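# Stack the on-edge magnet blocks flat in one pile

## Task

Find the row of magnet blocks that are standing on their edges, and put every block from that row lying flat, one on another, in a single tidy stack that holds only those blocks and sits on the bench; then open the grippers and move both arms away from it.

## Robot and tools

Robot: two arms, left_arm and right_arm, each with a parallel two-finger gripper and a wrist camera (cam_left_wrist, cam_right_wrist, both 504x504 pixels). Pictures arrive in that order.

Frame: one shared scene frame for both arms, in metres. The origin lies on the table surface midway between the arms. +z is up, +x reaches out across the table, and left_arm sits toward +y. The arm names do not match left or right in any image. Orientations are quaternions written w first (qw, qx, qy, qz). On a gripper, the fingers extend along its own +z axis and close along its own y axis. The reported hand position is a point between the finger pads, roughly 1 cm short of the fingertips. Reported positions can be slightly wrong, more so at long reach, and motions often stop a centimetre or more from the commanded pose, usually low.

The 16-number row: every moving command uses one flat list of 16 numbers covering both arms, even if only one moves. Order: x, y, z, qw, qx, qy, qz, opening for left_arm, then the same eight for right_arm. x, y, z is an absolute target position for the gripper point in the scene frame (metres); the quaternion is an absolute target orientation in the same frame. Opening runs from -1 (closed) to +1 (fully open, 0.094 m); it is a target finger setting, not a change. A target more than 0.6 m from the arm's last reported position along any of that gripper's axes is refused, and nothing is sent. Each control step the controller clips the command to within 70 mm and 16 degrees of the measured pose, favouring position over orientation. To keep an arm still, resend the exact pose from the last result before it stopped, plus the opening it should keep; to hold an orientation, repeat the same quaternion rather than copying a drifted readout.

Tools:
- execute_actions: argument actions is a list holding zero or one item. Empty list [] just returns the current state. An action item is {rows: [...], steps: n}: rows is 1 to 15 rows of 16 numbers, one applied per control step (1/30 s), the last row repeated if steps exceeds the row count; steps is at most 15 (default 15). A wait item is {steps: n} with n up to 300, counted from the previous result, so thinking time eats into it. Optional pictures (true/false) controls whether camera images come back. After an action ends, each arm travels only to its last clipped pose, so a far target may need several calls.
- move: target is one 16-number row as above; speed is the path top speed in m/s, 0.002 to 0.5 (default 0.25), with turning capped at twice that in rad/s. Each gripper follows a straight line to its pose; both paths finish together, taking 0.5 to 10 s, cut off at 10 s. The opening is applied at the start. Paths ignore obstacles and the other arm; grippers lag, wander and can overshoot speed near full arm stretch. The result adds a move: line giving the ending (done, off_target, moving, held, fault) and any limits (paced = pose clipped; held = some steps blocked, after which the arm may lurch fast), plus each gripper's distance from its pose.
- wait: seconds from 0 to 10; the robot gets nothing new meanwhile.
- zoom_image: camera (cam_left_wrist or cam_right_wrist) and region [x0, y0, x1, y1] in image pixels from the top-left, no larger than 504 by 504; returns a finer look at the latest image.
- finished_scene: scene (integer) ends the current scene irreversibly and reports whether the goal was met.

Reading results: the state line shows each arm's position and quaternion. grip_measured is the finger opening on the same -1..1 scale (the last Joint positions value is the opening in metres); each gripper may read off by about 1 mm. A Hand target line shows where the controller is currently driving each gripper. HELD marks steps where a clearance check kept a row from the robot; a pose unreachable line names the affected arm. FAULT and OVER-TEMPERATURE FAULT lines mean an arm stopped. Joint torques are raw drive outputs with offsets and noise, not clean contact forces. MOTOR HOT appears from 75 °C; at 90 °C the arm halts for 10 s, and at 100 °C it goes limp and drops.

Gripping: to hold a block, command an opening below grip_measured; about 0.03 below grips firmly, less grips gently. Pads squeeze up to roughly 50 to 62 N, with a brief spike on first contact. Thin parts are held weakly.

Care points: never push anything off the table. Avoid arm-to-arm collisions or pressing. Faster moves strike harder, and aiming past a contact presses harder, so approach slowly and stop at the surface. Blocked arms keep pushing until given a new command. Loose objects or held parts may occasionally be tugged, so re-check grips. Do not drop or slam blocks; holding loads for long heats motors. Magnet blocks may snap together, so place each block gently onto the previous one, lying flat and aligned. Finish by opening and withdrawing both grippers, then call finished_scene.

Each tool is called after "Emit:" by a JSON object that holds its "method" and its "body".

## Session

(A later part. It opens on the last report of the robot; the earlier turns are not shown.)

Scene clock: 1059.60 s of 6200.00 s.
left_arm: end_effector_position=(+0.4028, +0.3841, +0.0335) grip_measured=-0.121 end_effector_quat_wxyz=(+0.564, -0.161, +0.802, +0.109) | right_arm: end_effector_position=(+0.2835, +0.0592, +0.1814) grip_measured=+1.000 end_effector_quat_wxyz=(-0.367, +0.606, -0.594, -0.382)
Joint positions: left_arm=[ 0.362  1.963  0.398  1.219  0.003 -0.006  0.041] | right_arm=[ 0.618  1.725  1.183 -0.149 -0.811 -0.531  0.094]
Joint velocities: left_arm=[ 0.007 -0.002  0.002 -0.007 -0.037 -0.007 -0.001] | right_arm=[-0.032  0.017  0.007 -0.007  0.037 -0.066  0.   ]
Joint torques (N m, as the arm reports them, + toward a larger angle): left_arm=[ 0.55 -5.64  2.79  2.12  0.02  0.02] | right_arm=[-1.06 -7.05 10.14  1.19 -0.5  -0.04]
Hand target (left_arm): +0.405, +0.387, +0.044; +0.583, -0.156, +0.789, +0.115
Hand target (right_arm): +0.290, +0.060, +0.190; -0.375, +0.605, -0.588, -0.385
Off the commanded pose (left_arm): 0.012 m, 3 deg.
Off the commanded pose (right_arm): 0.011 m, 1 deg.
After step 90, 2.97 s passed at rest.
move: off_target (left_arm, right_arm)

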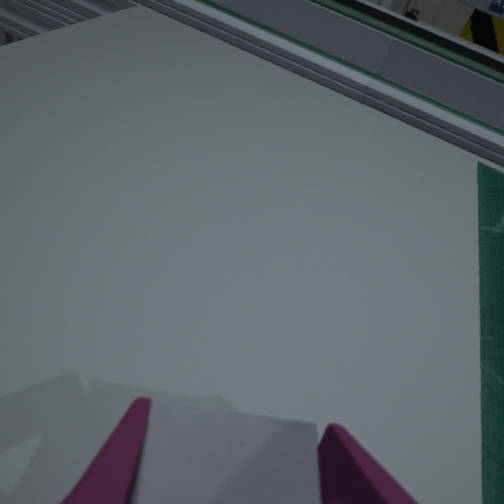

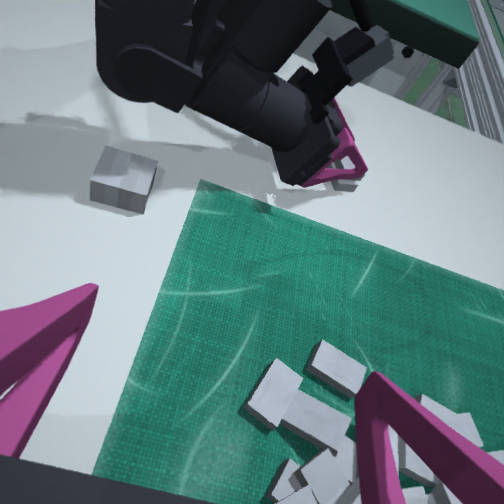

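Emit:
{"method": "execute_actions", "body": {"actions": [{"rows":[[0.405,0.386,0.044,0.5835,-0.1558,0.7886,0.1153,-0.155,0.29,0.06,0.19,0.3743,-0.6050,0.5876,0.3854,1],[0.405,0.3855,0.043,0.5835,-0.1558,0.7886,0.1153,-0.155,0.29,0.06,0.19,0.3743,-0.6050,0.5876,0.3854,1],[0.405,0.385,0.042,0.5835,-0.1558,0.7886,0.1153,-0.155,0.29,0.06,0.19,0.3743,-0.6050,0.5876,0.3854,1],[0.405,0.385,0.041,0.5835,-0.1558,0.7886,0.1153,-0.155,0.29,0.06,0.19,0.3743,-0.6050,0.5876,0.3854,1],[0.405,0.385,0.040,0.5835,-0.1558,0.7886,0.1153,-0.155,0.29,0.06,0.19,0.3743,-0.6050,0.5876,0.3854,1],[0.405,0.385,0.0395,0.5835,-0.1558,0.7886,0.1153,-0.155,0.29,0.06,0.19,0.3743,-0.6050,0.5876,0.3854,1]],"steps":12}], "pictures": false}}

Scene clock: 1076.67 s of 6200.00 s.
left_arm: end_effector_position=(+0.4026, +0.3840, +0.0283) grip_measured=-0.121 end_effector_quat_wxyz=(+0.564, -0.161, +0.803, +0.109) | right_arm: end_effector_position=(+0.2835, +0.0592, +0.1814) grip_measured=+1.000 end_effector_quat_wxyz=(-0.367, +0.606, -0.594, -0.382)
Joint positions: left_arm=[ 0.362  1.993  0.398  1.247  0.003 -0.006  0.041] | right_arm=[ 0.618  1.725  1.183 -0.149 -0.811 -0.531  0.094]
Joint velocities: left_arm=[-0.002 -0.002 -0.002  0.051 -0.022  0.007 -0.   ] | right_arm=[-0.002  0.002 -0.012 -0.022  0.007  0.007  0.   ]
Joint torques (N m, as the arm reports them, + toward a larger angle): left_arm=[-0.15 -5.95  2.62  2.09 -0.04  0.03] | right_arm=[-1.17 -7.03 10.11  1.17 -0.51 -0.04]
Hand target (left_arm): +0.405, +0.385, +0.039; +0.583, -0.156, +0.789, +0.115
Hand target (right_arm): +0.290, +0.060, +0.190; -0.375, +0.605, -0.588, -0.385
Off the commanded pose (left_arm): 0.011 m, 3 deg.
Off the commanded pose (right_arm): 0.011 m, 1 deg.
Steps of this call (steps 1 to 90: nothing new was sent; then 13.67 s passed at rest; steps 91 to 102: all 12 steps of this action). Readings (end_effector_position):
91: left_arm (+0.4029, +0.3841, +0.0338) | right_arm (+0.2835, +0.0592, +0.1814)
92: left_arm (+0.4029, +0.3841, +0.0340) | right_arm (+0.2835, +0.0592, +0.1814)
94: left_arm (+0.4031, +0.3842, +0.0337) | right_arm (+0.2835, +0.0592, +0.1814)
98: left_arm (+0.4023, +0.3839, +0.0280) | right_arm (+0.2835, +0.0592, +0.1814)
102: the state above

Emit:
{"method": "execute_actions", "body": {"actions": [{"rows":[[0.4055,0.384,0.0395,0.5835,-0.1558,0.7886,0.1153,-0.155,0.29,0.06,0.19,0.3743,-0.6050,0.5876,0.3854,1],[0.4055,0.3835,0.0395,0.5835,-0.1558,0.7886,0.1153,-0.155,0.29,0.06,0.19,0.3743,-0.6050,0.5876,0.3854,1],[0.4055,0.383,0.0395,0.5835,-0.1558,0.7886,0.1153,-0.155,0.29,0.06,0.19,0.3743,-0.6050,0.5876,0.3854,1],[0.406,0.3825,0.0395,0.5835,-0.1558,0.7886,0.1153,-0.155,0.29,0.06,0.19,0.3743,-0.6050,0.5876,0.3854,1],[0.406,0.382,0.0395,0.5835,-0.1558,0.7886,0.1153,-0.155,0.29,0.06,0.19,0.3743,-0.6050,0.5876,0.3854,1]],"steps":10}], "pictures": false}}

Scene clock: 1081.73 s of 6200.00 s.
left_arm: end_effector_position=(+0.4027, +0.3846, +0.0293) grip_measured=-0.121 end_effector_quat_wxyz=(+0.565, -0.161, +0.802, +0.110) | right_arm: end_effector_position=(+0.2834, +0.0592, +0.1814) grip_measured=+1.000 end_effector_quat_wxyz=(-0.367, +0.606, -0.594, -0.382)
Joint positions: left_arm=[ 0.362  1.993  0.398  1.251 -0.    -0.006  0.041] | right_arm=[ 0.618  1.725  1.183 -0.149 -0.812 -0.531  0.094]
Joint velocities: left_arm=[ 0.002 -0.012  0.002  0.037  0.007 -0.051 -0.   ] | right_arm=[-0.007 -0.002 -0.002  0.007 -0.022  0.022  0.   ]
Joint torques (N m, as the arm reports them, + toward a larger angle): left_arm=[-1.26 -5.93  2.48  2.1  -0.09  0.01] | right_arm=[-1.13 -7.   10.05  1.18 -0.52 -0.05]
Hand target (left_arm): +0.406, +0.382, +0.039; +0.583, -0.156, +0.789, +0.115
Hand target (right_arm): +0.290, +0.060, +0.190; -0.375, +0.605, -0.588, -0.385
Off the commanded pose (left_arm): 0.011 m, 3 deg.
Off the commanded pose (right_arm): 0.011 m, 1 deg.
Steps of this call (steps 1 to 90: nothing new was sent; then 1.73 s passed at rest; steps 91 to 100: all 10 steps of this action). Readings (end_effector_position):
91: left_arm (+0.4029, +0.3841, +0.0293) | right_arm (+0.2834, +0.0592, +0.1814)
92: left_arm (+0.4029, +0.3841, +0.0293) | right_arm (+0.2834, +0.0592, +0.1814)
94: left_arm (+0.4029, +0.3842, +0.0293) | right_arm (+0.2834, +0.0592, +0.1814)
98: left_arm (+0.4027, +0.3845, +0.0293) | right_arm (+0.2834, +0.0592, +0.1814)
100: the state above

Emit:
{"method": "execute_actions", "body": {"actions": [{"rows":[[0.406,0.3815,0.0395,0.5835,-0.1558,0.7886,0.1153,-0.155,0.29,0.06,0.19,0.3743,-0.6050,0.5876,0.3854,1],[0.406,0.381,0.0395,0.5835,-0.1558,0.7886,0.1153,-0.155,0.29,0.06,0.19,0.3743,-0.6050,0.5876,0.3854,1]],"steps":8}], "pictures": false}}

Scene clock: 1087.43 s of 6200.00 s.
left_arm: end_effector_position=(+0.4035, +0.3828, +0.0296) grip_measured=-0.121 end_effector_quat_wxyz=(+0.566, -0.160, +0.802, +0.110) | right_arm: end_effector_position=(+0.2834, +0.0592, +0.1814) grip_measured=+1.000 end_effector_quat_wxyz=(-0.367, +0.606, -0.594, -0.382)
Joint positions: left_arm=[ 0.356  1.993  0.398  1.252 -0.003 -0.006  0.041] | right_arm=[ 0.618  1.725  1.183 -0.149 -0.812 -0.531  0.094]
Joint velocities: left_arm=[-0.012  0.027 -0.002  0.007 -0.007 -0.007  0.001] | right_arm=[ 0.002  0.002 -0.012  0.007 -0.007 -0.022  0.   ]
Joint torques (N m, as the arm reports them, + toward a larger angle): left_arm=[-1.08 -5.96  2.35  2.1  -0.11  0.  ] | right_arm=[-1.01 -7.02 10.13  1.17 -0.51 -0.04]
Hand target (left_arm): +0.406, +0.381, +0.039; +0.583, -0.156, +0.789, +0.115
Hand target (right_arm): +0.290, +0.060, +0.190; -0.375, +0.605, -0.588, -0.385
Off the commanded pose (left_arm): 0.010 m, 3 deg.
Off the commanded pose (right_arm): 0.011 m, 1 deg.
Steps of this call (steps 1 to 90: nothing new was sent; then 2.43 s passed at rest; steps 91 to 98: all 8 steps of this action). Readings (end_effector_position):
91: left_arm (+0.4026, +0.3848, +0.0294) | right_arm (+0.2834, +0.0592, +0.1814)
92: left_arm (+0.4027, +0.3846, +0.0294) | right_arm (+0.2834, +0.0592, +0.1814)
94: left_arm (+0.4031, +0.3837, +0.0295) | right_arm (+0.2834, +0.0592, +0.1814)
98: the state above

Emit:
{"method": "execute_actions", "body": {"actions": [{"rows":[[0.4055,0.382,0.0385,0.5835,-0.1558,0.7886,0.1153,-0.155,0.29,0.06,0.19,0.3743,-0.6050,0.5876,0.3854,1],[0.4055,0.383,0.0375,0.5835,-0.1558,0.7886,0.1153,-0.155,0.29,0.06,0.19,0.3743,-0.6050,0.5876,0.3854,1],[0.4055,0.3835,0.0365,0.5835,-0.1558,0.7886,0.1153,-0.155,0.29,0.06,0.19,0.3743,-0.6050,0.5876,0.3854,1],[0.4055,0.3835,0.0355,0.5835,-0.1558,0.7886,0.1153,-0.155,0.29,0.06,0.19,0.3743,-0.6050,0.5876,0.3854,1],[0.4055,0.3835,0.0345,0.5835,-0.1558,0.7886,0.1153,-0.155,0.29,0.06,0.19,0.3743,-0.6050,0.5876,0.3854,1],[0.4055,0.3835,0.0335,0.5835,-0.1558,0.7886,0.1153,-0.155,0.29,0.06,0.19,0.3743,-0.6050,0.5876,0.3854,1]],"steps":12}]}}

Scene clock: 1092.80 s of 6200.00 s.
left_arm: end_effector_position=(+0.4043, +0.3833, +0.0275) grip_measured=-0.121 end_effector_quat_wxyz=(+0.571, -0.159, +0.797, +0.111) | right_arm: end_effector_position=(+0.2834, +0.0592, +0.1814) grip_measured=+1.000 end_effector_quat_wxyz=(-0.367, +0.606, -0.594, -0.382)
Joint positions: left_arm=[ 0.356  2.027  0.398  1.301 -0.004 -0.006  0.041] | right_arm=[ 0.618  1.725  1.183 -0.149 -0.812 -0.531  0.094]
Joint velocities: left_arm=[-0.012  0.037 -0.002  0.081  0.007  0.022 -0.   ] | right_arm=[-0.027 -0.007  0.002 -0.022 -0.051  0.051  0.   ]
Joint torques (N m, as the arm reports them, + toward a larger angle): left_arm=[-0.2  -5.65  2.48  1.99 -0.01  0.01] | right_arm=[-1.12 -6.99 10.12  1.16 -0.5  -0.01]
Hand target (left_arm): +0.405, +0.384, +0.033; +0.583, -0.156, +0.789, +0.115
Hand target (right_arm): +0.290, +0.060, +0.190; -0.375, +0.605, -0.588, -0.385
Off the commanded pose (left_arm): 0.006 m, 2 deg.
Off the commanded pose (right_arm): 0.011 m, 1 deg.
Steps of this call (steps 1 to 90: nothing new was sent; then 1.97 s passed at rest; steps 91 to 102: all 12 steps of this action). Readings (end_effector_position):
91: left_arm (+0.4035, +0.3830, +0.0297) | right_arm (+0.2834, +0.0592, +0.1814)
92: left_arm (+0.4036, +0.3830, +0.0297) | right_arm (+0.2834, +0.0592, +0.1814)
94: left_arm (+0.4035, +0.3830, +0.0282) | right_arm (+0.2834, +0.0592, +0.1814)
98: left_arm (+0.4041, +0.3832, +0.0274) | right_arm (+0.2834, +0.0592, +0.1814)
102: the state above

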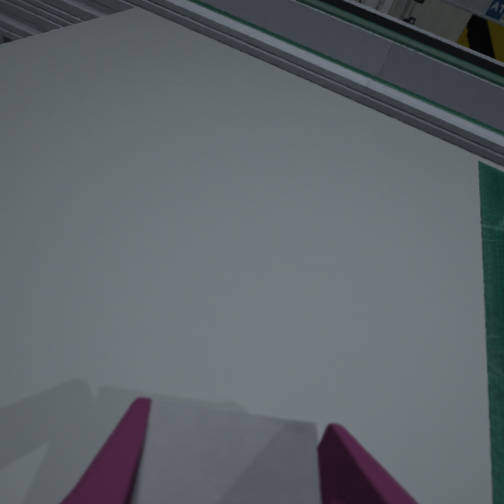

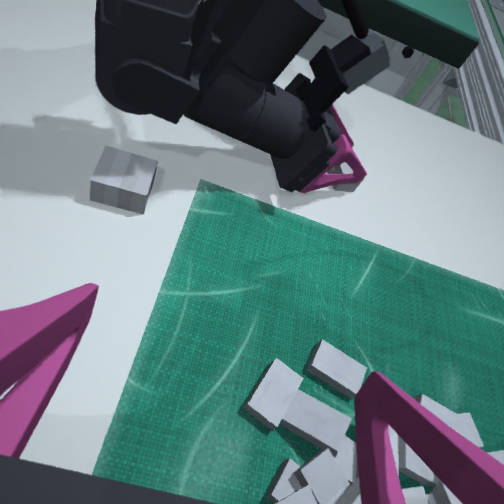

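Emit:
{"method": "execute_actions", "body": {"actions": [{"rows":[[0.4055,0.3835,0.036,0.5835,-0.1558,0.7886,0.1153,-0.155,0.29,0.06,0.19,0.3743,-0.6050,0.5876,0.3854,1],[0.4055,0.3835,0.038,0.5835,-0.1558,0.7886,0.1153,-0.155,0.29,0.06,0.19,0.3743,-0.6050,0.5876,0.3854,1],[0.4055,0.3835,0.039,0.5835,-0.1558,0.7886,0.1153,-0.155,0.29,0.06,0.19,0.3743,-0.6050,0.5876,0.3854,1],[0.4055,0.3835,0.039,0.5835,-0.1558,0.7886,0.1153,-0.13,0.29,0.06,0.19,0.3743,-0.6050,0.5876,0.3854,1],[0.4055,0.3835,0.039,0.5835,-0.1558,0.7886,0.1153,-0.11,0.29,0.06,0.19,0.3743,-0.6050,0.5876,0.3854,1],[0.4055,0.3835,0.039,0.5835,-0.1558,0.7886,0.1153,-0.09,0.29,0.06,0.19,0.3743,-0.6050,0.5876,0.3854,1],[0.4055,0.3835,0.039,0.5835,-0.1558,0.7886,0.1153,-0.05,0.29,0.06,0.19,0.3743,-0.6050,0.5876,0.3854,1],[0.4055,0.3835,0.039,0.5835,-0.1558,0.7886,0.1153,0.0,0.29,0.06,0.19,0.3743,-0.6050,0.5876,0.3854,1],[0.4055,0.3835,0.039,0.5835,-0.1558,0.7886,0.1153,0.2,0.29,0.06,0.19,0.3743,-0.6050,0.5876,0.3854,1],[0.4055,0.3835,0.039,0.5835,-0.1558,0.7886,0.1153,0.6,0.29,0.06,0.19,0.3743,-0.6050,0.5876,0.3854,1]],"steps":15}], "pictures": false}}

Emit:
{"method": "move", "body": {"target": [0.400,0.386,0.115,0.5835,-0.1558,0.7886,0.1153,0.6,0.29,0.06,0.19,0.3743,-0.6050,0.5876,0.3854,1], "speed": 0.2}}

Scene clock: 1101.67 s of 6200.00 s.
left_arm: end_effector_position=(+0.4044, +0.3834, +0.0275) grip_measured=+0.597 end_effector_quat_wxyz=(+0.572, -0.159, +0.797, +0.111) | right_arm: end_effector_position=(+0.2834, +0.0592, +0.1814) grip_measured=+1.000 end_effector_quat_wxyz=(-0.367, +0.606, -0.594, -0.382)
Joint positions: left_arm=[ 0.356  2.028  0.398  1.303 -0.004 -0.006  0.075] | right_arm=[ 0.618  1.725  1.183 -0.149 -0.812 -0.531  0.094]
Joint velocities: left_arm=[ 0.002 -0.002 -0.007 -0.007  0.022  0.007  0.   ] | right_arm=[-0.017 -0.012  0.007 -0.022 -0.081 -0.022  0.   ]
Joint torques (N m, as the arm reports them, + toward a larger angle): left_arm=[-0.3  -8.39  2.39  1.68 -0.03 -0.01] | right_arm=[-1.03 -7.   10.11  1.17 -0.5  -0.07]
Hand target (left_arm): +0.406, +0.384, +0.039; +0.584, -0.156, +0.789, +0.115
Hand target (right_arm): +0.290, +0.060, +0.190; -0.375, +0.605, -0.588, -0.385
Off the commanded pose (left_arm): 0.012 m, 2 deg.
Off the commanded pose (right_arm): 0.011 m, 1 deg.
Steps of this call (steps 1 to 90: nothing new was sent; then 5.37 s passed at rest; steps 91 to 105: all 15 steps of this action). Readings (end_effector_position):
91: left_arm (+0.4044, +0.3834, +0.0275) | right_arm (+0.2834, +0.0592, +0.1814)
92: left_arm (+0.4044, +0.3834, +0.0275) | right_arm (+0.2834, +0.0592, +0.1814)
94: left_arm (+0.4044, +0.3834, +0.0275) | right_arm (+0.2834, +0.0592, +0.1814)
98: left_arm (+0.4044, +0.3834, +0.0275) | right_arm (+0.2834, +0.0592, +0.1814)
105: the state above

Scene clock: 1103.13 s of 6200.00 s.
left_arm: end_effector_position=(+0.3939, +0.3802, +0.0966) grip_measured=+0.597 end_effector_quat_wxyz=(+0.563, -0.160, +0.803, +0.109) | right_arm: end_effector_position=(+0.2835, +0.0592, +0.1814) grip_measured=+1.000 end_effector_quat_wxyz=(-0.367, +0.606, -0.594, -0.382)
Joint positions: left_arm=[ 0.361  1.573  0.41   0.815  0.001 -0.005  0.075] | right_arm=[ 0.618  1.725  1.183 -0.149 -0.811 -0.531  0.094]
Joint velocities: left_arm=[ 0.002  0.012 -0.012  0.022 -0.022 -0.037 -0.001] | right_arm=[-0.012 -0.002 -0.022  0.022  0.007 -0.007  0.   ]
Joint torques (N m, as the arm reports them, + toward a larger angle): left_arm=[ 0.91 -6.46  7.58  1.61  0.1   0.03] | right_arm=[-1.09 -7.04 10.05  1.18 -0.51 -0.03]
Hand target (left_arm): +0.400, +0.386, +0.117; +0.584, -0.156, +0.788, +0.115
Hand target (right_arm): +0.290, +0.060, +0.190; -0.375, +0.605, -0.588, -0.385
Off the commanded pose (left_arm): 0.020 m, 3 deg.
Off the commanded pose (right_arm): 0.011 m, 1 deg.
move: off_target (left_arm, right_arm)

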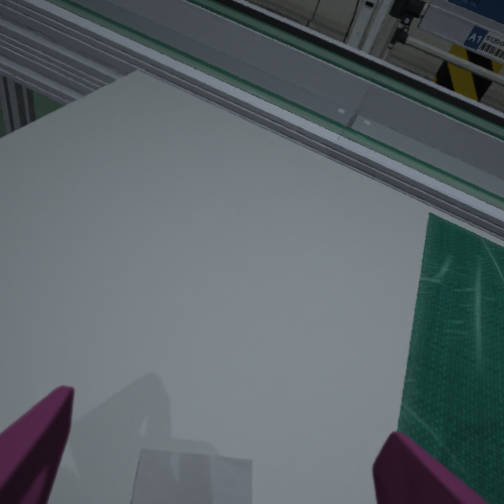

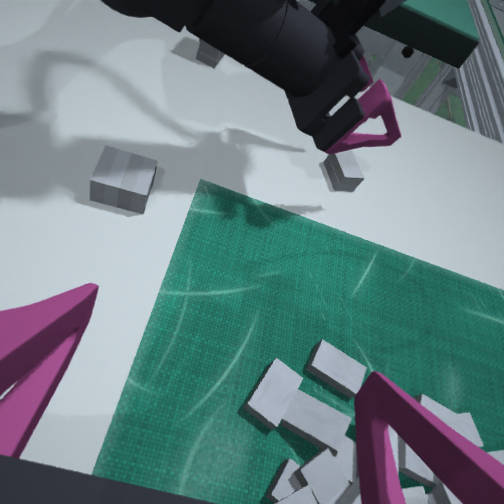

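Emit:
{"method": "zoom_image", "body": {"camera": "cam_right_wrist", "region": [310,140,380,200]}}

Region (310, 140, 380, 200) of cam_right_wrist's 504x504 image, scaled by 7.200, with more detail than that image has; it fills the top 432 rows of this view, and the rest is white.

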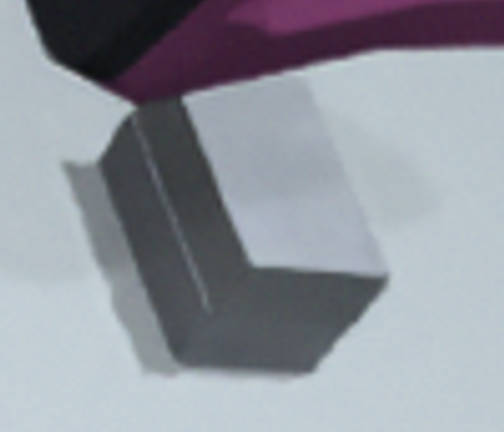

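Emit:
{"method": "move", "body": {"target": [0.227,0.261,0.065,0.1737,0.0612,-0.983,0.0108,0.4,0.29,0.06,0.19,0.3743,-0.6050,0.5876,0.3854,1], "speed": 0.3}}

Emit:
{"method": "move", "body": {"target": [0.2255,0.260,0.0135,0.1737,0.0612,-0.983,0.0108,0.4,0.29,0.06,0.19,0.3743,-0.6050,0.5876,0.3854,1], "speed": 0.08}}

Scene clock: 1115.13 s of 6200.00 s.
left_arm: end_effector_position=(+0.2198, +0.2629, +0.0629) grip_measured=+0.403 end_effector_quat_wxyz=(-0.181, -0.061, +0.982, +0.003) | right_arm: end_effector_position=(+0.2835, +0.0592, +0.1814) grip_measured=+1.000 end_effector_quat_wxyz=(-0.367, +0.606, -0.594, -0.382)
Joint positions: left_arm=[ 0.12   1.706  1.122 -1.349 -0.037  0.018  0.066] | right_arm=[ 0.618  1.725  1.183 -0.149 -0.811 -0.531  0.094]
Joint velocities: left_arm=[ 0.002  0.022 -0.002  0.007 -0.022 -0.022  0.   ] | right_arm=[-0.012 -0.017  0.002 -0.007  0.066  0.051  0.   ]
Joint torques (N m, as the arm reports them, + toward a larger angle): left_arm=[-1.02 -5.27  7.6  -0.53  0.08 -0.06] | right_arm=[-1.08 -6.99 10.17  1.19 -0.52 -0.04]
Hand target (left_arm): +0.225, +0.260, +0.069; -0.175, -0.060, +0.983, +0.001
Hand target (right_arm): +0.290, +0.060, +0.190; -0.375, +0.605, -0.588, -0.385
Off the commanded pose (left_arm): 0.008 m, 2 deg.
Off the commanded pose (right_arm): 0.011 m, 1 deg.
After step 90, 5.77 s passed at rest.
move: off_target (right_arm)

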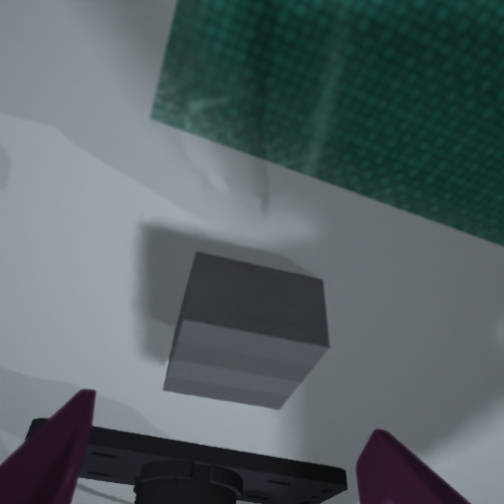

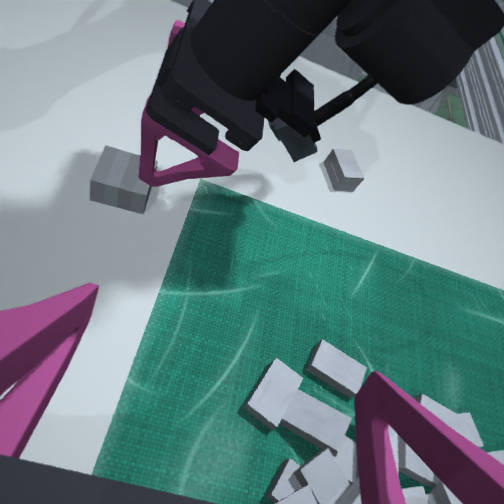

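Scene clock: 1116.27 s of 6200.00 s.
left_arm: end_effector_position=(+0.2235, +0.2602, +0.0156) grip_measured=+0.403 end_effector_quat_wxyz=(-0.179, -0.060, +0.982, -0.006) | right_arm: end_effector_position=(+0.2835, +0.0592, +0.1814) grip_measured=+1.000 end_effector_quat_wxyz=(-0.367, +0.606, -0.594, -0.382)
Joint positions: left_arm=[ 0.12   1.794  1.022 -1.158 -0.019  0.023  0.066] | right_arm=[ 0.618  1.725  1.183 -0.149 -0.811 -0.531  0.094]
Joint velocities: left_arm=[-0.002 -0.007  0.007  0.007  0.051 -0.007  0.001] | right_arm=[ 0.002  0.007 -0.007  0.007  0.022  0.022  0.   ]
Joint torques (N m, as the arm reports them, + toward a larger angle): left_arm=[ 0.35 -5.64  4.24 -0.2   0.07  0.01] | right_arm=[-1.04 -7.04 10.16  1.19 -0.51 -0.04]
Hand target (left_arm): +0.226, +0.260, +0.013; -0.174, -0.061, +0.983, -0.011
Hand target (right_arm): +0.290, +0.060, +0.190; -0.375, +0.605, -0.588, -0.385
Off the commanded pose (left_arm): 0.003 m, 1 deg.
Off the commanded pose (right_arm): 0.011 m, 1 deg.
move: off_target (right_arm)

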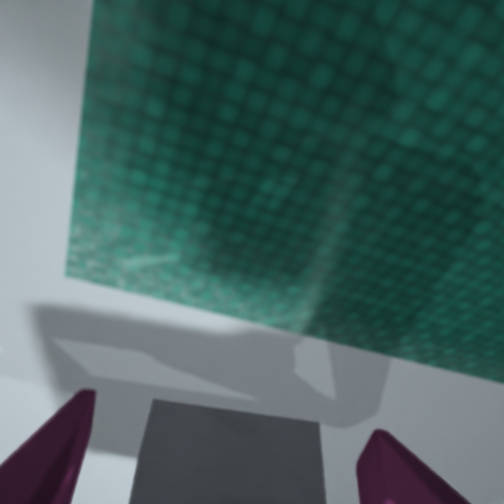

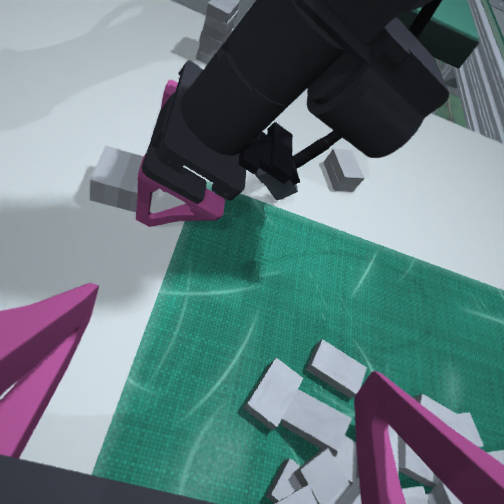

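Emit:
{"method": "execute_actions", "body": {"actions": [{"rows":[[0.2255,0.260,0.0135,0.1737,0.0612,-0.983,0.0108,0.2,0.29,0.06,0.19,0.3743,-0.6050,0.5876,0.3854,1],[0.2255,0.260,0.0135,0.1737,0.0612,-0.983,0.0108,0.05,0.29,0.06,0.19,0.3743,-0.6050,0.5876,0.3854,1],[0.2255,0.260,0.0135,0.1737,0.0612,-0.983,0.0108,0.0,0.29,0.06,0.19,0.3743,-0.6050,0.5876,0.3854,1],[0.2255,0.260,0.0135,0.1737,0.0612,-0.983,0.0108,0.0,0.29,0.06,0.19,0.3743,-0.6050,0.5876,0.3854,1],[0.2255,0.260,0.0135,0.1737,0.0612,-0.983,0.0108,-0.03,0.29,0.06,0.19,0.3743,-0.6050,0.5876,0.3854,1],[0.2255,0.260,0.0135,0.1737,0.0612,-0.983,0.0108,-0.05,0.29,0.06,0.19,0.3743,-0.6050,0.5876,0.3854,1],[0.2255,0.260,0.0135,0.1737,0.0612,-0.983,0.0108,-0.07,0.29,0.06,0.19,0.3743,-0.6050,0.5876,0.3854,1],[0.2255,0.260,0.0135,0.1737,0.0612,-0.983,0.0108,-0.085,0.29,0.06,0.19,0.3743,-0.6050,0.5876,0.3854,1],[0.2255,0.260,0.0135,0.1737,0.0612,-0.983,0.0108,-0.10,0.29,0.06,0.19,0.3743,-0.6050,0.5876,0.3854,1],[0.2255,0.260,0.0135,0.1737,0.0612,-0.983,0.0108,-0.11,0.29,0.06,0.19,0.3743,-0.6050,0.5876,0.3854,1],[0.2255,0.260,0.0135,0.1737,0.0612,-0.983,0.0108,-0.12,0.29,0.06,0.19,0.3743,-0.6050,0.5876,0.3854,1],[0.2255,0.260,0.0135,0.1737,0.0612,-0.983,0.0108,-0.13,0.29,0.06,0.19,0.3743,-0.6050,0.5876,0.3854,1],[0.2255,0.260,0.0135,0.1737,0.0612,-0.983,0.0108,-0.14,0.29,0.06,0.19,0.3743,-0.6050,0.5876,0.3854,1],[0.2255,0.260,0.0135,0.1737,0.0612,-0.983,0.0108,-0.155,0.29,0.06,0.19,0.3743,-0.6050,0.5876,0.3854,1]],"steps":15}]}}

Scene clock: 1126.20 s of 6200.00 s.
left_arm: end_effector_position=(+0.2240, +0.2599, +0.0154) grip_measured=-0.123 end_effector_quat_wxyz=(-0.178, -0.060, +0.982, -0.007) | right_arm: end_effector_position=(+0.2835, +0.0592, +0.1814) grip_measured=+1.000 end_effector_quat_wxyz=(-0.367, +0.606, -0.594, -0.382)
Joint positions: left_arm=[ 0.12   1.794  1.022 -1.156 -0.017  0.023  0.041] | right_arm=[ 0.618  1.725  1.183 -0.149 -0.811 -0.531  0.094]
Joint velocities: left_arm=[ 0.002 -0.012 -0.017 -0.095 -0.022 -0.007  0.   ] | right_arm=[-0.012  0.002 -0.012 -0.081 -0.022 -0.066  0.   ]
Joint torques (N m, as the arm reports them, + toward a larger angle): left_arm=[ 0.46 -5.83  4.25 -0.21  0.04  0.02] | right_arm=[-1.12 -6.94 10.16  1.17 -0.52 -0.06]
Hand target (left_arm): +0.225, +0.260, +0.014; -0.174, -0.061, +0.983, -0.011
Hand target (right_arm): +0.290, +0.060, +0.190; -0.375, +0.605, -0.588, -0.385
Off the commanded pose (left_arm): 0.002 m, 1 deg.
Off the commanded pose (right_arm): 0.011 m, 1 deg.
Steps of this call (steps 1 to 90: nothing new was sent; then 6.43 s passed at rest; steps 91 to 105: all 15 steps of this action). Readings (end_effector_position):
91: left_arm (+0.2239, +0.2602, +0.0155) | right_arm (+0.2835, +0.0592, +0.1814)
92: left_arm (+0.2239, +0.2602, +0.0155) | right_arm (+0.2835, +0.0592, +0.1814)
94: left_arm (+0.2239, +0.2602, +0.0155) | right_arm (+0.2835, +0.0592, +0.1814)
98: left_arm (+0.2239, +0.2600, +0.0155) | right_arm (+0.2835, +0.0592, +0.1814)
105: the state above

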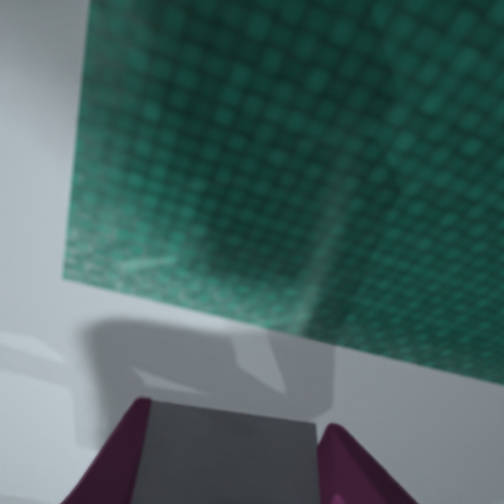

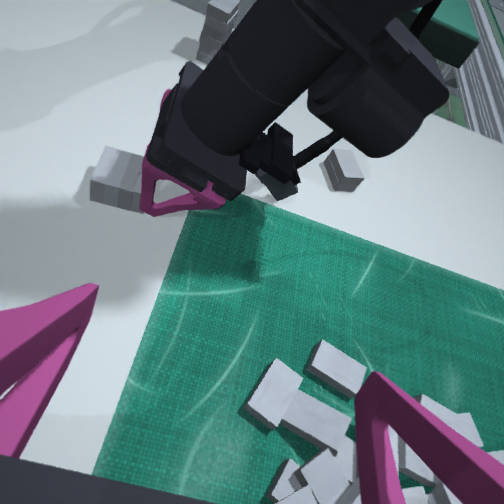

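Grip OK. Lift and transfer.

Emit:
{"method": "move", "body": {"target": [0.232,0.261,0.07,0.1737,0.0612,-0.983,0.0108,-0.155,0.29,0.06,0.19,0.3743,-0.6050,0.5876,0.3854,1], "speed": 0.1}}

Emit:
{"method": "move", "body": {"target": [0.405,0.387,0.09,0.5835,-0.1558,0.7886,0.1153,-0.155,0.29,0.06,0.19,0.3743,-0.6050,0.5876,0.3854,1], "speed": 0.2}}

Scene clock: 1130.07 s of 6200.00 s.
left_arm: end_effector_position=(+0.2280, +0.2605, +0.0582) grip_measured=-0.123 end_effector_quat_wxyz=(-0.188, -0.060, +0.980, -0.008) | right_arm: end_effector_position=(+0.2835, +0.0592, +0.1814) grip_measured=+1.000 end_effector_quat_wxyz=(-0.367, +0.606, -0.594, -0.382)
Joint positions: left_arm=[ 0.12   1.755  1.154 -1.347 -0.017  0.023  0.041] | right_arm=[ 0.618  1.725  1.183 -0.149 -0.811 -0.531  0.094]
Joint velocities: left_arm=[-0.002 -0.012 -0.007 -0.007 -0.007 -0.007 -0.001] | right_arm=[ 0.002  0.007 -0.012  0.022  0.007 -0.037  0.   ]
Joint torques (N m, as the arm reports them, + toward a larger angle): left_arm=[ 0.28 -8.09  7.2  -0.62  0.05  0.03] | right_arm=[-1.01 -6.98 10.13  1.18 -0.52 -0.04]
Hand target (left_arm): +0.232, +0.261, +0.070; -0.174, -0.061, +0.983, -0.011
Hand target (right_arm): +0.290, +0.060, +0.190; -0.375, +0.605, -0.588, -0.385
Off the commanded pose (left_arm): 0.012 m, 2 deg.
Off the commanded pose (right_arm): 0.011 m, 1 deg.
move: off_target (left_arm, right_arm)

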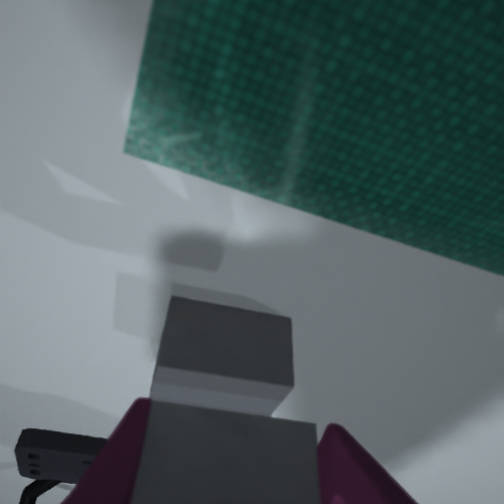

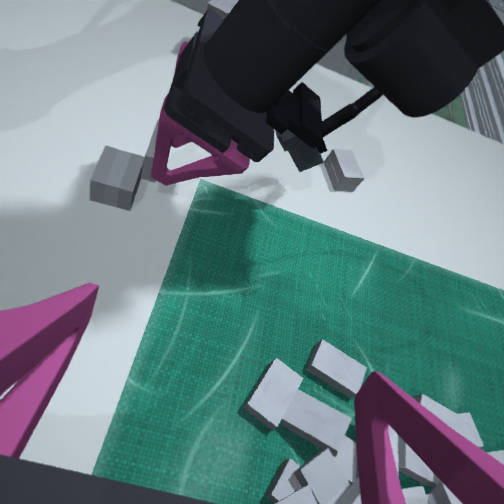

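Scene clock: 1134.97 s of 6200.00 s.
left_arm: end_effector_position=(+0.4031, +0.3831, +0.0730) grip_measured=-0.123 end_effector_quat_wxyz=(+0.561, -0.166, +0.805, +0.104) | right_arm: end_effector_position=(+0.2835, +0.0592, +0.1814) grip_measured=+1.000 end_effector_quat_wxyz=(-0.367, +0.606, -0.594, -0.382)
Joint positions: left_arm=[ 0.358  1.72   0.422  0.941  0.001 -0.019  0.041] | right_arm=[ 0.618  1.725  1.183 -0.149 -0.811 -0.531  0.094]
Joint velocities: left_arm=[-0.002 -0.007 -0.002  0.022 -0.007  0.022 -0.001] | right_arm=[ 0.017  0.007 -0.007 -0.022 -0.066 -0.007  0.   ]
Joint torques (N m, as the arm reports them, + toward a larger angle): left_arm=[ 0.96 -5.    4.69  2.12  0.07 -0.05] | right_arm=[-1.1  -7.02 10.12  1.17 -0.5  -0.06]
Hand target (left_arm): +0.406, +0.388, +0.086; +0.583, -0.166, +0.788, +0.108
Hand target (right_arm): +0.290, +0.060, +0.190; -0.375, +0.605, -0.588, -0.385
Off the commanded pose (left_arm): 0.018 m, 4 deg.
Off the commanded pose (right_arm): 0.011 m, 1 deg.
move: off_target (left_arm, right_arm)

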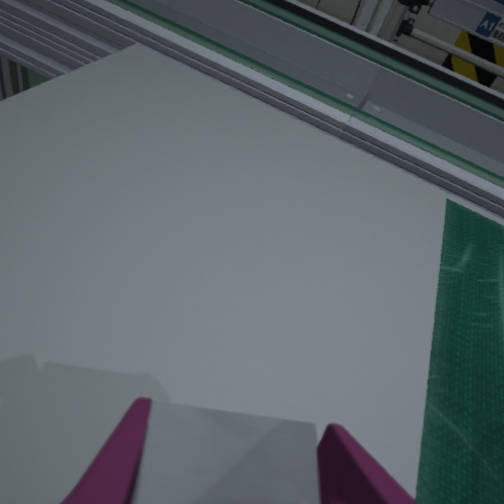

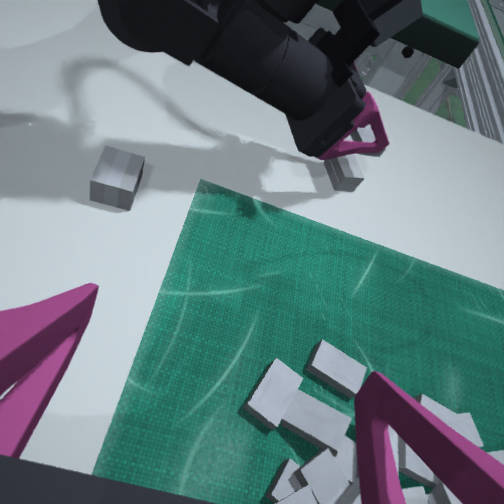

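Emit:
{"method": "move", "body": {"target": [0.4055,0.384,0.056,0.5835,-0.1558,0.7886,0.1153,-0.155,0.29,0.06,0.19,0.3743,-0.6050,0.5876,0.3854,1], "speed": 0.06}}

Scene clock: 1140.97 s of 6200.00 s.
left_arm: end_effector_position=(+0.4032, +0.3832, +0.0456) grip_measured=-0.123 end_effector_quat_wxyz=(+0.566, -0.161, +0.801, +0.108) | right_arm: end_effector_position=(+0.2835, +0.0592, +0.1814) grip_measured=+1.000 end_effector_quat_wxyz=(-0.367, +0.606, -0.594, -0.382)
Joint positions: left_arm=[ 0.358  1.893  0.399  1.151  0.001 -0.01   0.041] | right_arm=[ 0.618  1.725  1.183 -0.149 -0.811 -0.531  0.094]
Joint velocities: left_arm=[-0.017  0.002 -0.007 -0.007 -0.007 -0.037  0.   ] | right_arm=[ 0.007  0.002  0.002  0.007 -0.022  0.037  0.   ]
Joint torques (N m, as the arm reports them, + toward a larger angle): left_arm=[-0.26 -5.49  3.14  2.12 -0.05  0.04] | right_arm=[-1.08 -6.93 10.15  1.18 -0.5  -0.06]
Hand target (left_arm): +0.406, +0.384, +0.055; +0.583, -0.156, +0.789, +0.115
Hand target (right_arm): +0.290, +0.060, +0.190; -0.375, +0.605, -0.588, -0.385
Off the commanded pose (left_arm): 0.011 m, 3 deg.
Off the commanded pose (right_arm): 0.011 m, 1 deg.
After step 90, 1.87 s passed at rest.
move: off_target (left_arm, right_arm)

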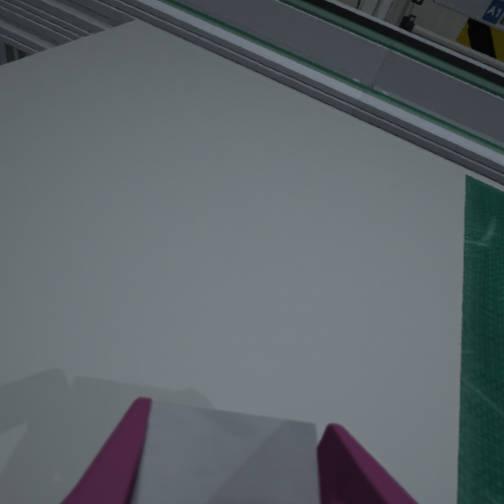

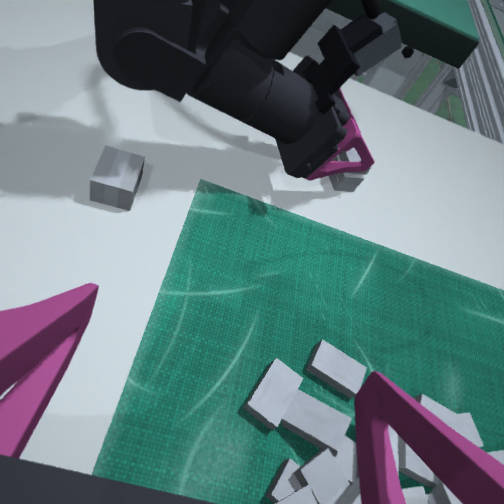

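Emit:
{"method": "execute_actions", "body": {"actions": [{"rows":[[0.4055,0.384,0.0545,0.5835,-0.1558,0.7886,0.1153,-0.155,0.29,0.06,0.19,0.3743,-0.6050,0.5876,0.3854,1],[0.4055,0.384,0.0535,0.5835,-0.1558,0.7886,0.1153,-0.155,0.29,0.06,0.19,0.3743,-0.6050,0.5876,0.3854,1],[0.4055,0.384,0.0525,0.5835,-0.1558,0.7886,0.1153,-0.155,0.29,0.06,0.19,0.3743,-0.6050,0.5876,0.3854,1],[0.4055,0.384,0.0515,0.5835,-0.1558,0.7886,0.1153,-0.155,0.29,0.06,0.19,0.3743,-0.6050,0.5876,0.3854,1],[0.4055,0.384,0.0505,0.5835,-0.1558,0.7886,0.1153,-0.155,0.29,0.06,0.19,0.3743,-0.6050,0.5876,0.3854,1],[0.4055,0.384,0.0495,0.5835,-0.1558,0.7886,0.1153,-0.155,0.29,0.06,0.19,0.3743,-0.6050,0.5876,0.3854,1],[0.4055,0.384,0.0485,0.5835,-0.1558,0.7886,0.1153,-0.155,0.29,0.06,0.19,0.3743,-0.6050,0.5876,0.3854,1],[0.4055,0.384,0.0475,0.5835,-0.1558,0.7886,0.1153,-0.155,0.29,0.06,0.19,0.3743,-0.6050,0.5876,0.3854,1],[0.4055,0.384,0.0465,0.5835,-0.1558,0.7886,0.1153,-0.155,0.29,0.06,0.19,0.3743,-0.6050,0.5876,0.3854,1]],"steps":15}], "pictures": false}}

Scene clock: 1148.47 s of 6200.00 s.
left_arm: end_effector_position=(+0.4044, +0.3836, +0.0395) grip_measured=-0.123 end_effector_quat_wxyz=(+0.570, -0.161, +0.798, +0.109) | right_arm: end_effector_position=(+0.2834, +0.0592, +0.1814) grip_measured=+1.000 end_effector_quat_wxyz=(-0.367, +0.606, -0.594, -0.382)
Joint positions: left_arm=[ 0.358  1.947  0.399  1.216  0.001 -0.01   0.041] | right_arm=[ 0.618  1.725  1.183 -0.149 -0.812 -0.531  0.094]
Joint velocities: left_arm=[-0.022  0.017 -0.002  0.051 -0.022 -0.095 -0.001] | right_arm=[ 0.002  0.002 -0.012 -0.095 -0.022 -0.066  0.   ]
Joint torques (N m, as the arm reports them, + toward a larger angle): left_arm=[-0.23 -5.54  2.66  2.03 -0.04  0.04] | right_arm=[-1.04 -7.05 10.16  1.17 -0.5  -0.03]
Hand target (left_arm): +0.405, +0.384, +0.046; +0.583, -0.156, +0.789, +0.115
Hand target (right_arm): +0.290, +0.060, +0.190; -0.375, +0.605, -0.588, -0.385
Off the commanded pose (left_arm): 0.007 m, 2 deg.
Off the commanded pose (right_arm): 0.011 m, 1 deg.
Steps of this call (steps 1 to 90: nothing new was sent; then 4.00 s passed at rest; steps 91 to 105: all 15 steps of this action). Readings (end_effector_position):
91: left_arm (+0.4034, +0.3832, +0.0460) | right_arm (+0.2835, +0.0592, +0.1814)
92: left_arm (+0.4034, +0.3832, +0.0459) | right_arm (+0.2835, +0.0592, +0.1814)
94: left_arm (+0.4035, +0.3833, +0.0444) | right_arm (+0.2835, +0.0592, +0.1814)
98: left_arm (+0.4034, +0.3832, +0.0393) | right_arm (+0.2835, +0.0592, +0.1814)
105: the state above

Emit:
{"method": "execute_actions", "body": {"actions": [{"rows":[[0.4055,0.384,0.049,0.5835,-0.1558,0.7886,0.1153,-0.155,0.29,0.06,0.19,0.3743,-0.6050,0.5876,0.3854,1],[0.4055,0.384,0.051,0.5835,-0.1558,0.7886,0.1153,-0.155,0.29,0.06,0.19,0.3743,-0.6050,0.5876,0.3854,1],[0.4055,0.384,0.051,0.5835,-0.1558,0.7886,0.1153,-0.155,0.29,0.06,0.19,0.3743,-0.6050,0.5876,0.3854,1],[0.4055,0.384,0.051,0.5835,-0.1558,0.7886,0.1153,-0.13,0.29,0.06,0.19,0.3743,-0.6050,0.5876,0.3854,1],[0.4055,0.384,0.051,0.5835,-0.1558,0.7886,0.1153,-0.11,0.29,0.06,0.19,0.3743,-0.6050,0.5876,0.3854,1],[0.4055,0.384,0.051,0.5835,-0.1558,0.7886,0.1153,-0.09,0.29,0.06,0.19,0.3743,-0.6050,0.5876,0.3854,1],[0.4055,0.384,0.051,0.5835,-0.1558,0.7886,0.1153,-0.05,0.29,0.06,0.19,0.3743,-0.6050,0.5876,0.3854,1],[0.4055,0.384,0.051,0.5835,-0.1558,0.7886,0.1153,0.0,0.29,0.06,0.19,0.3743,-0.6050,0.5876,0.3854,1],[0.4055,0.384,0.051,0.5835,-0.1558,0.7886,0.1153,0.2,0.29,0.06,0.19,0.3743,-0.6050,0.5876,0.3854,1],[0.4055,0.384,0.051,0.5835,-0.1558,0.7886,0.1153,0.4,0.29,0.06,0.19,0.3743,-0.6050,0.5876,0.3854,1]],"steps":14}], "pictures": false}}

Emit:
{"method": "move", "body": {"target": [0.400,0.386,0.125,0.5835,-0.1558,0.7886,0.1153,0.4,0.29,0.06,0.19,0.3743,-0.6050,0.5876,0.3854,1], "speed": 0.2}}

Scene clock: 1156.10 s of 6200.00 s.
left_arm: end_effector_position=(+0.4045, +0.3837, +0.0396) grip_measured=+0.397 end_effector_quat_wxyz=(+0.571, -0.160, +0.798, +0.109) | right_arm: end_effector_position=(+0.2834, +0.0592, +0.1814) grip_measured=+1.000 end_effector_quat_wxyz=(-0.367, +0.606, -0.594, -0.382)
Joint positions: left_arm=[ 0.358  1.948  0.399  1.218  0.001 -0.01   0.066] | right_arm=[ 0.618  1.725  1.183 -0.149 -0.812 -0.531  0.094]
Joint velocities: left_arm=[ 0.017 -0.002  0.022 -0.007 -0.007  0.051 -0.001] | right_arm=[-0.007 -0.002 -0.007 -0.095 -0.022 -0.022  0.   ]
Joint torques (N m, as the arm reports them, + toward a larger angle): left_arm=[-0.21 -7.66  2.75  1.77 -0.06  0.06] | right_arm=[-1.11 -7.01 10.05  1.16 -0.49 -0.03]
Hand target (left_arm): +0.406, +0.384, +0.051; +0.584, -0.156, +0.789, +0.115
Hand target (right_arm): +0.290, +0.060, +0.190; -0.375, +0.605, -0.588, -0.385
Off the commanded pose (left_arm): 0.011 m, 2 deg.
Off the commanded pose (right_arm): 0.011 m, 1 deg.
Steps of this call (steps 1 to 90: nothing new was sent; then 4.17 s passed at rest; steps 91 to 104: all 14 steps of this action). Readings (end_effector_position):
91: left_arm (+0.4045, +0.3837, +0.0396) | right_arm (+0.2834, +0.0592, +0.1814)
92: left_arm (+0.4045, +0.3837, +0.0396) | right_arm (+0.2834, +0.0592, +0.1814)
94: left_arm (+0.4045, +0.3837, +0.0396) | right_arm (+0.2834, +0.0592, +0.1814)
98: left_arm (+0.4045, +0.3837, +0.0396) | right_arm (+0.2834, +0.0592, +0.1814)
104: the state above

Scene clock: 1157.57 s of 6200.00 s.
left_arm: end_effector_position=(+0.3952, +0.3797, +0.1073) grip_measured=+0.398 end_effector_quat_wxyz=(+0.565, -0.159, +0.802, +0.109) | right_arm: end_effector_position=(+0.2835, +0.0592, +0.1814) grip_measured=+1.000 end_effector_quat_wxyz=(-0.367, +0.606, -0.594, -0.382)
Joint positions: left_arm=[ 0.358  1.528  0.429  0.753  0.001 -0.005  0.066] | right_arm=[ 0.618  1.725  1.183 -0.149 -0.811 -0.531  0.094]
Joint velocities: left_arm=[-0.007 -0.007  0.012 -0.007  0.007  0.007 -0.   ] | right_arm=[-0.027  0.007  0.012 -0.022  0.066 -0.007  0.   ]
Joint torques (N m, as the arm reports them, + toward a larger angle): left_arm=[ 1.08 -6.24  7.69  1.64  0.08  0.04] | right_arm=[-1.05 -7.08 10.09  1.18 -0.52 -0.04]
Hand target (left_arm): +0.400, +0.386, +0.127; +0.584, -0.156, +0.789, +0.115
Hand target (right_arm): +0.290, +0.060, +0.190; -0.375, +0.605, -0.588, -0.385
Off the commanded pose (left_arm): 0.019 m, 3 deg.
Off the commanded pose (right_arm): 0.011 m, 1 deg.
move: off_target (left_arm, right_arm)

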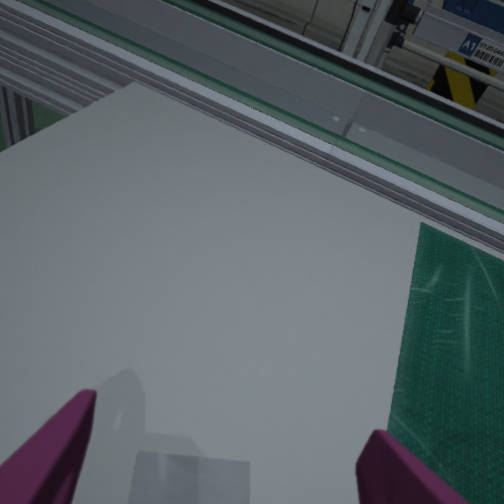

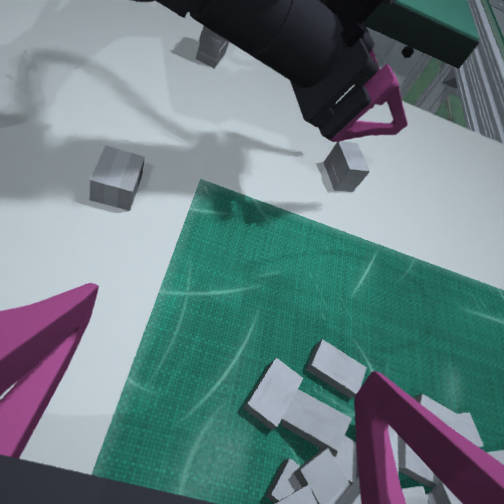

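Emit:
{"method": "zoom_image", "body": {"camera": "cam_right_wrist", "region": [310,135,380,200]}}

Emit:
{"method": "move", "body": {"target": [0.216,0.2595,0.065,0.1737,0.0612,-0.983,0.0108,0.4,0.29,0.06,0.19,0.3743,-0.6050,0.5876,0.3854,1], "speed": 0.3}}

Emit:
{"method": "move", "body": {"target": [0.2146,0.2585,0.0135,0.1737,0.0612,-0.983,0.0108,0.4,0.29,0.06,0.19,0.3743,-0.6050,0.5876,0.3854,1], "speed": 0.08}}

Region (310, 135, 380, 200) of cam_right_wrist's 504x504 image, scaled by 7.200, with more detail than that image has; it fills the top 468 rows of this view, and the rest is white.

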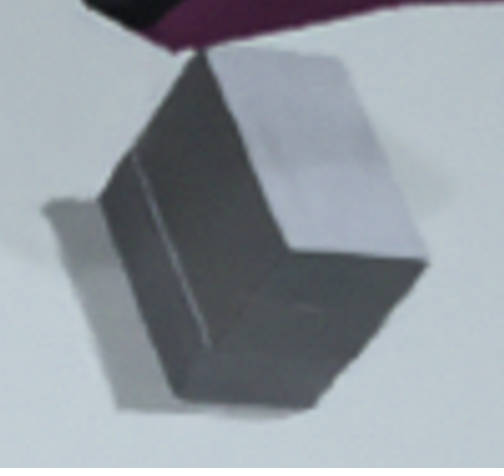

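Scene clock: 1165.27 s of 6200.00 s.
left_arm: end_effector_position=(+0.2089, +0.2612, +0.0630) grip_measured=+0.398 end_effector_quat_wxyz=(-0.181, -0.061, +0.982, +0.003) | right_arm: end_effector_position=(+0.2835, +0.0592, +0.1814) grip_measured=+1.000 end_effector_quat_wxyz=(-0.367, +0.606, -0.594, -0.382)
Joint positions: left_arm=[ 0.119  1.665  1.076 -1.343 -0.037  0.018  0.066] | right_arm=[ 0.618  1.725  1.183 -0.149 -0.811 -0.531  0.094]
Joint velocities: left_arm=[-0.002  0.007 -0.002 -0.037 -0.037 -0.051 -0.001] | right_arm=[-0.002  0.012 -0.022 -0.037 -0.022  0.007  0.   ]
Joint torques (N m, as the arm reports them, + toward a larger angle): left_arm=[-1.07 -5.02  7.52 -0.51  0.06 -0.08] | right_arm=[-0.98 -6.97 10.17  1.19 -0.5  -0.06]
Hand target (left_arm): +0.214, +0.258, +0.069; -0.175, -0.059, +0.983, +0.001
Hand target (right_arm): +0.290, +0.060, +0.190; -0.375, +0.605, -0.588, -0.385
Off the commanded pose (left_arm): 0.008 m, 2 deg.
Off the commanded pose (right_arm): 0.011 m, 1 deg.
After step 90, 1.47 s passed at rest.
move: off_target (right_arm)

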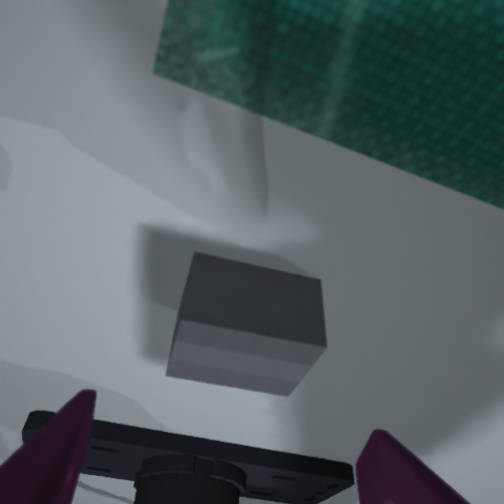

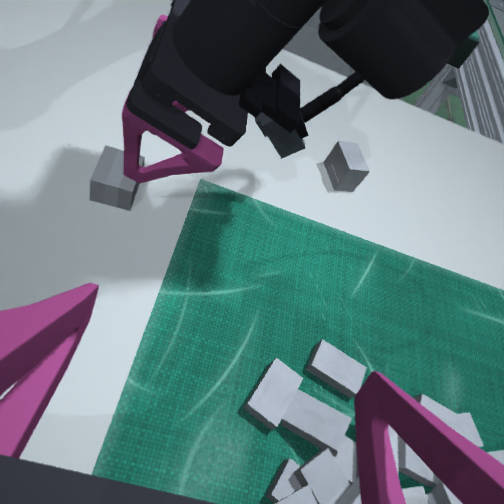

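Scene clock: 1166.40 s of 6200.00 s.
left_arm: end_effector_position=(+0.2127, +0.2585, +0.0157) grip_measured=+0.398 end_effector_quat_wxyz=(-0.179, -0.060, +0.982, -0.006) | right_arm: end_effector_position=(+0.2835, +0.0592, +0.1814) grip_measured=+1.000 end_effector_quat_wxyz=(-0.367, +0.606, -0.594, -0.382)
Joint positions: left_arm=[ 0.119  1.756  0.975 -1.149 -0.019  0.023  0.066] | right_arm=[ 0.618  1.725  1.183 -0.149 -0.811 -0.531  0.094]
Joint velocities: left_arm=[-0.007  0.002 -0.002  0.022 -0.007 -0.051  0.001] | right_arm=[-0.007  0.002 -0.002 -0.037  0.037 -0.051  0.   ]
Joint torques (N m, as the arm reports them, + toward a larger angle): left_arm=[ 0.54 -5.17  4.21 -0.19  0.06 -0.01] | right_arm=[-1.01 -7.   10.14  1.18 -0.5  -0.06]
Hand target (left_arm): +0.215, +0.259, +0.013; -0.174, -0.061, +0.983, -0.011
Hand target (right_arm): +0.290, +0.060, +0.190; -0.375, +0.605, -0.588, -0.385
Off the commanded pose (left_arm): 0.003 m, 1 deg.
Off the commanded pose (right_arm): 0.011 m, 1 deg.
move: off_target (right_arm)

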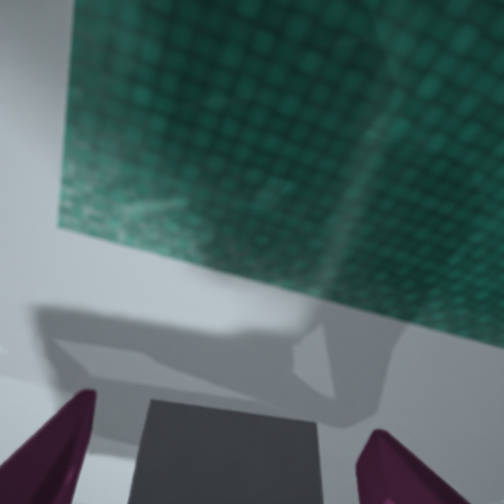

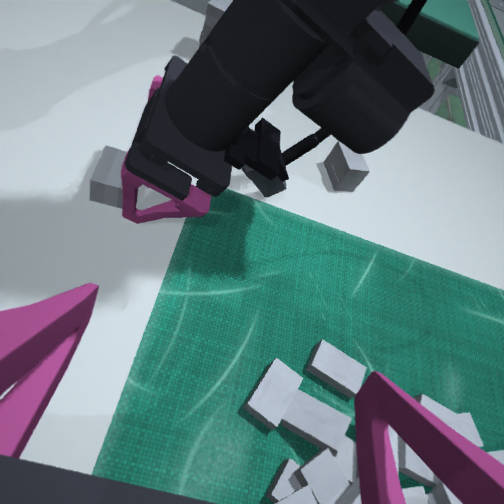

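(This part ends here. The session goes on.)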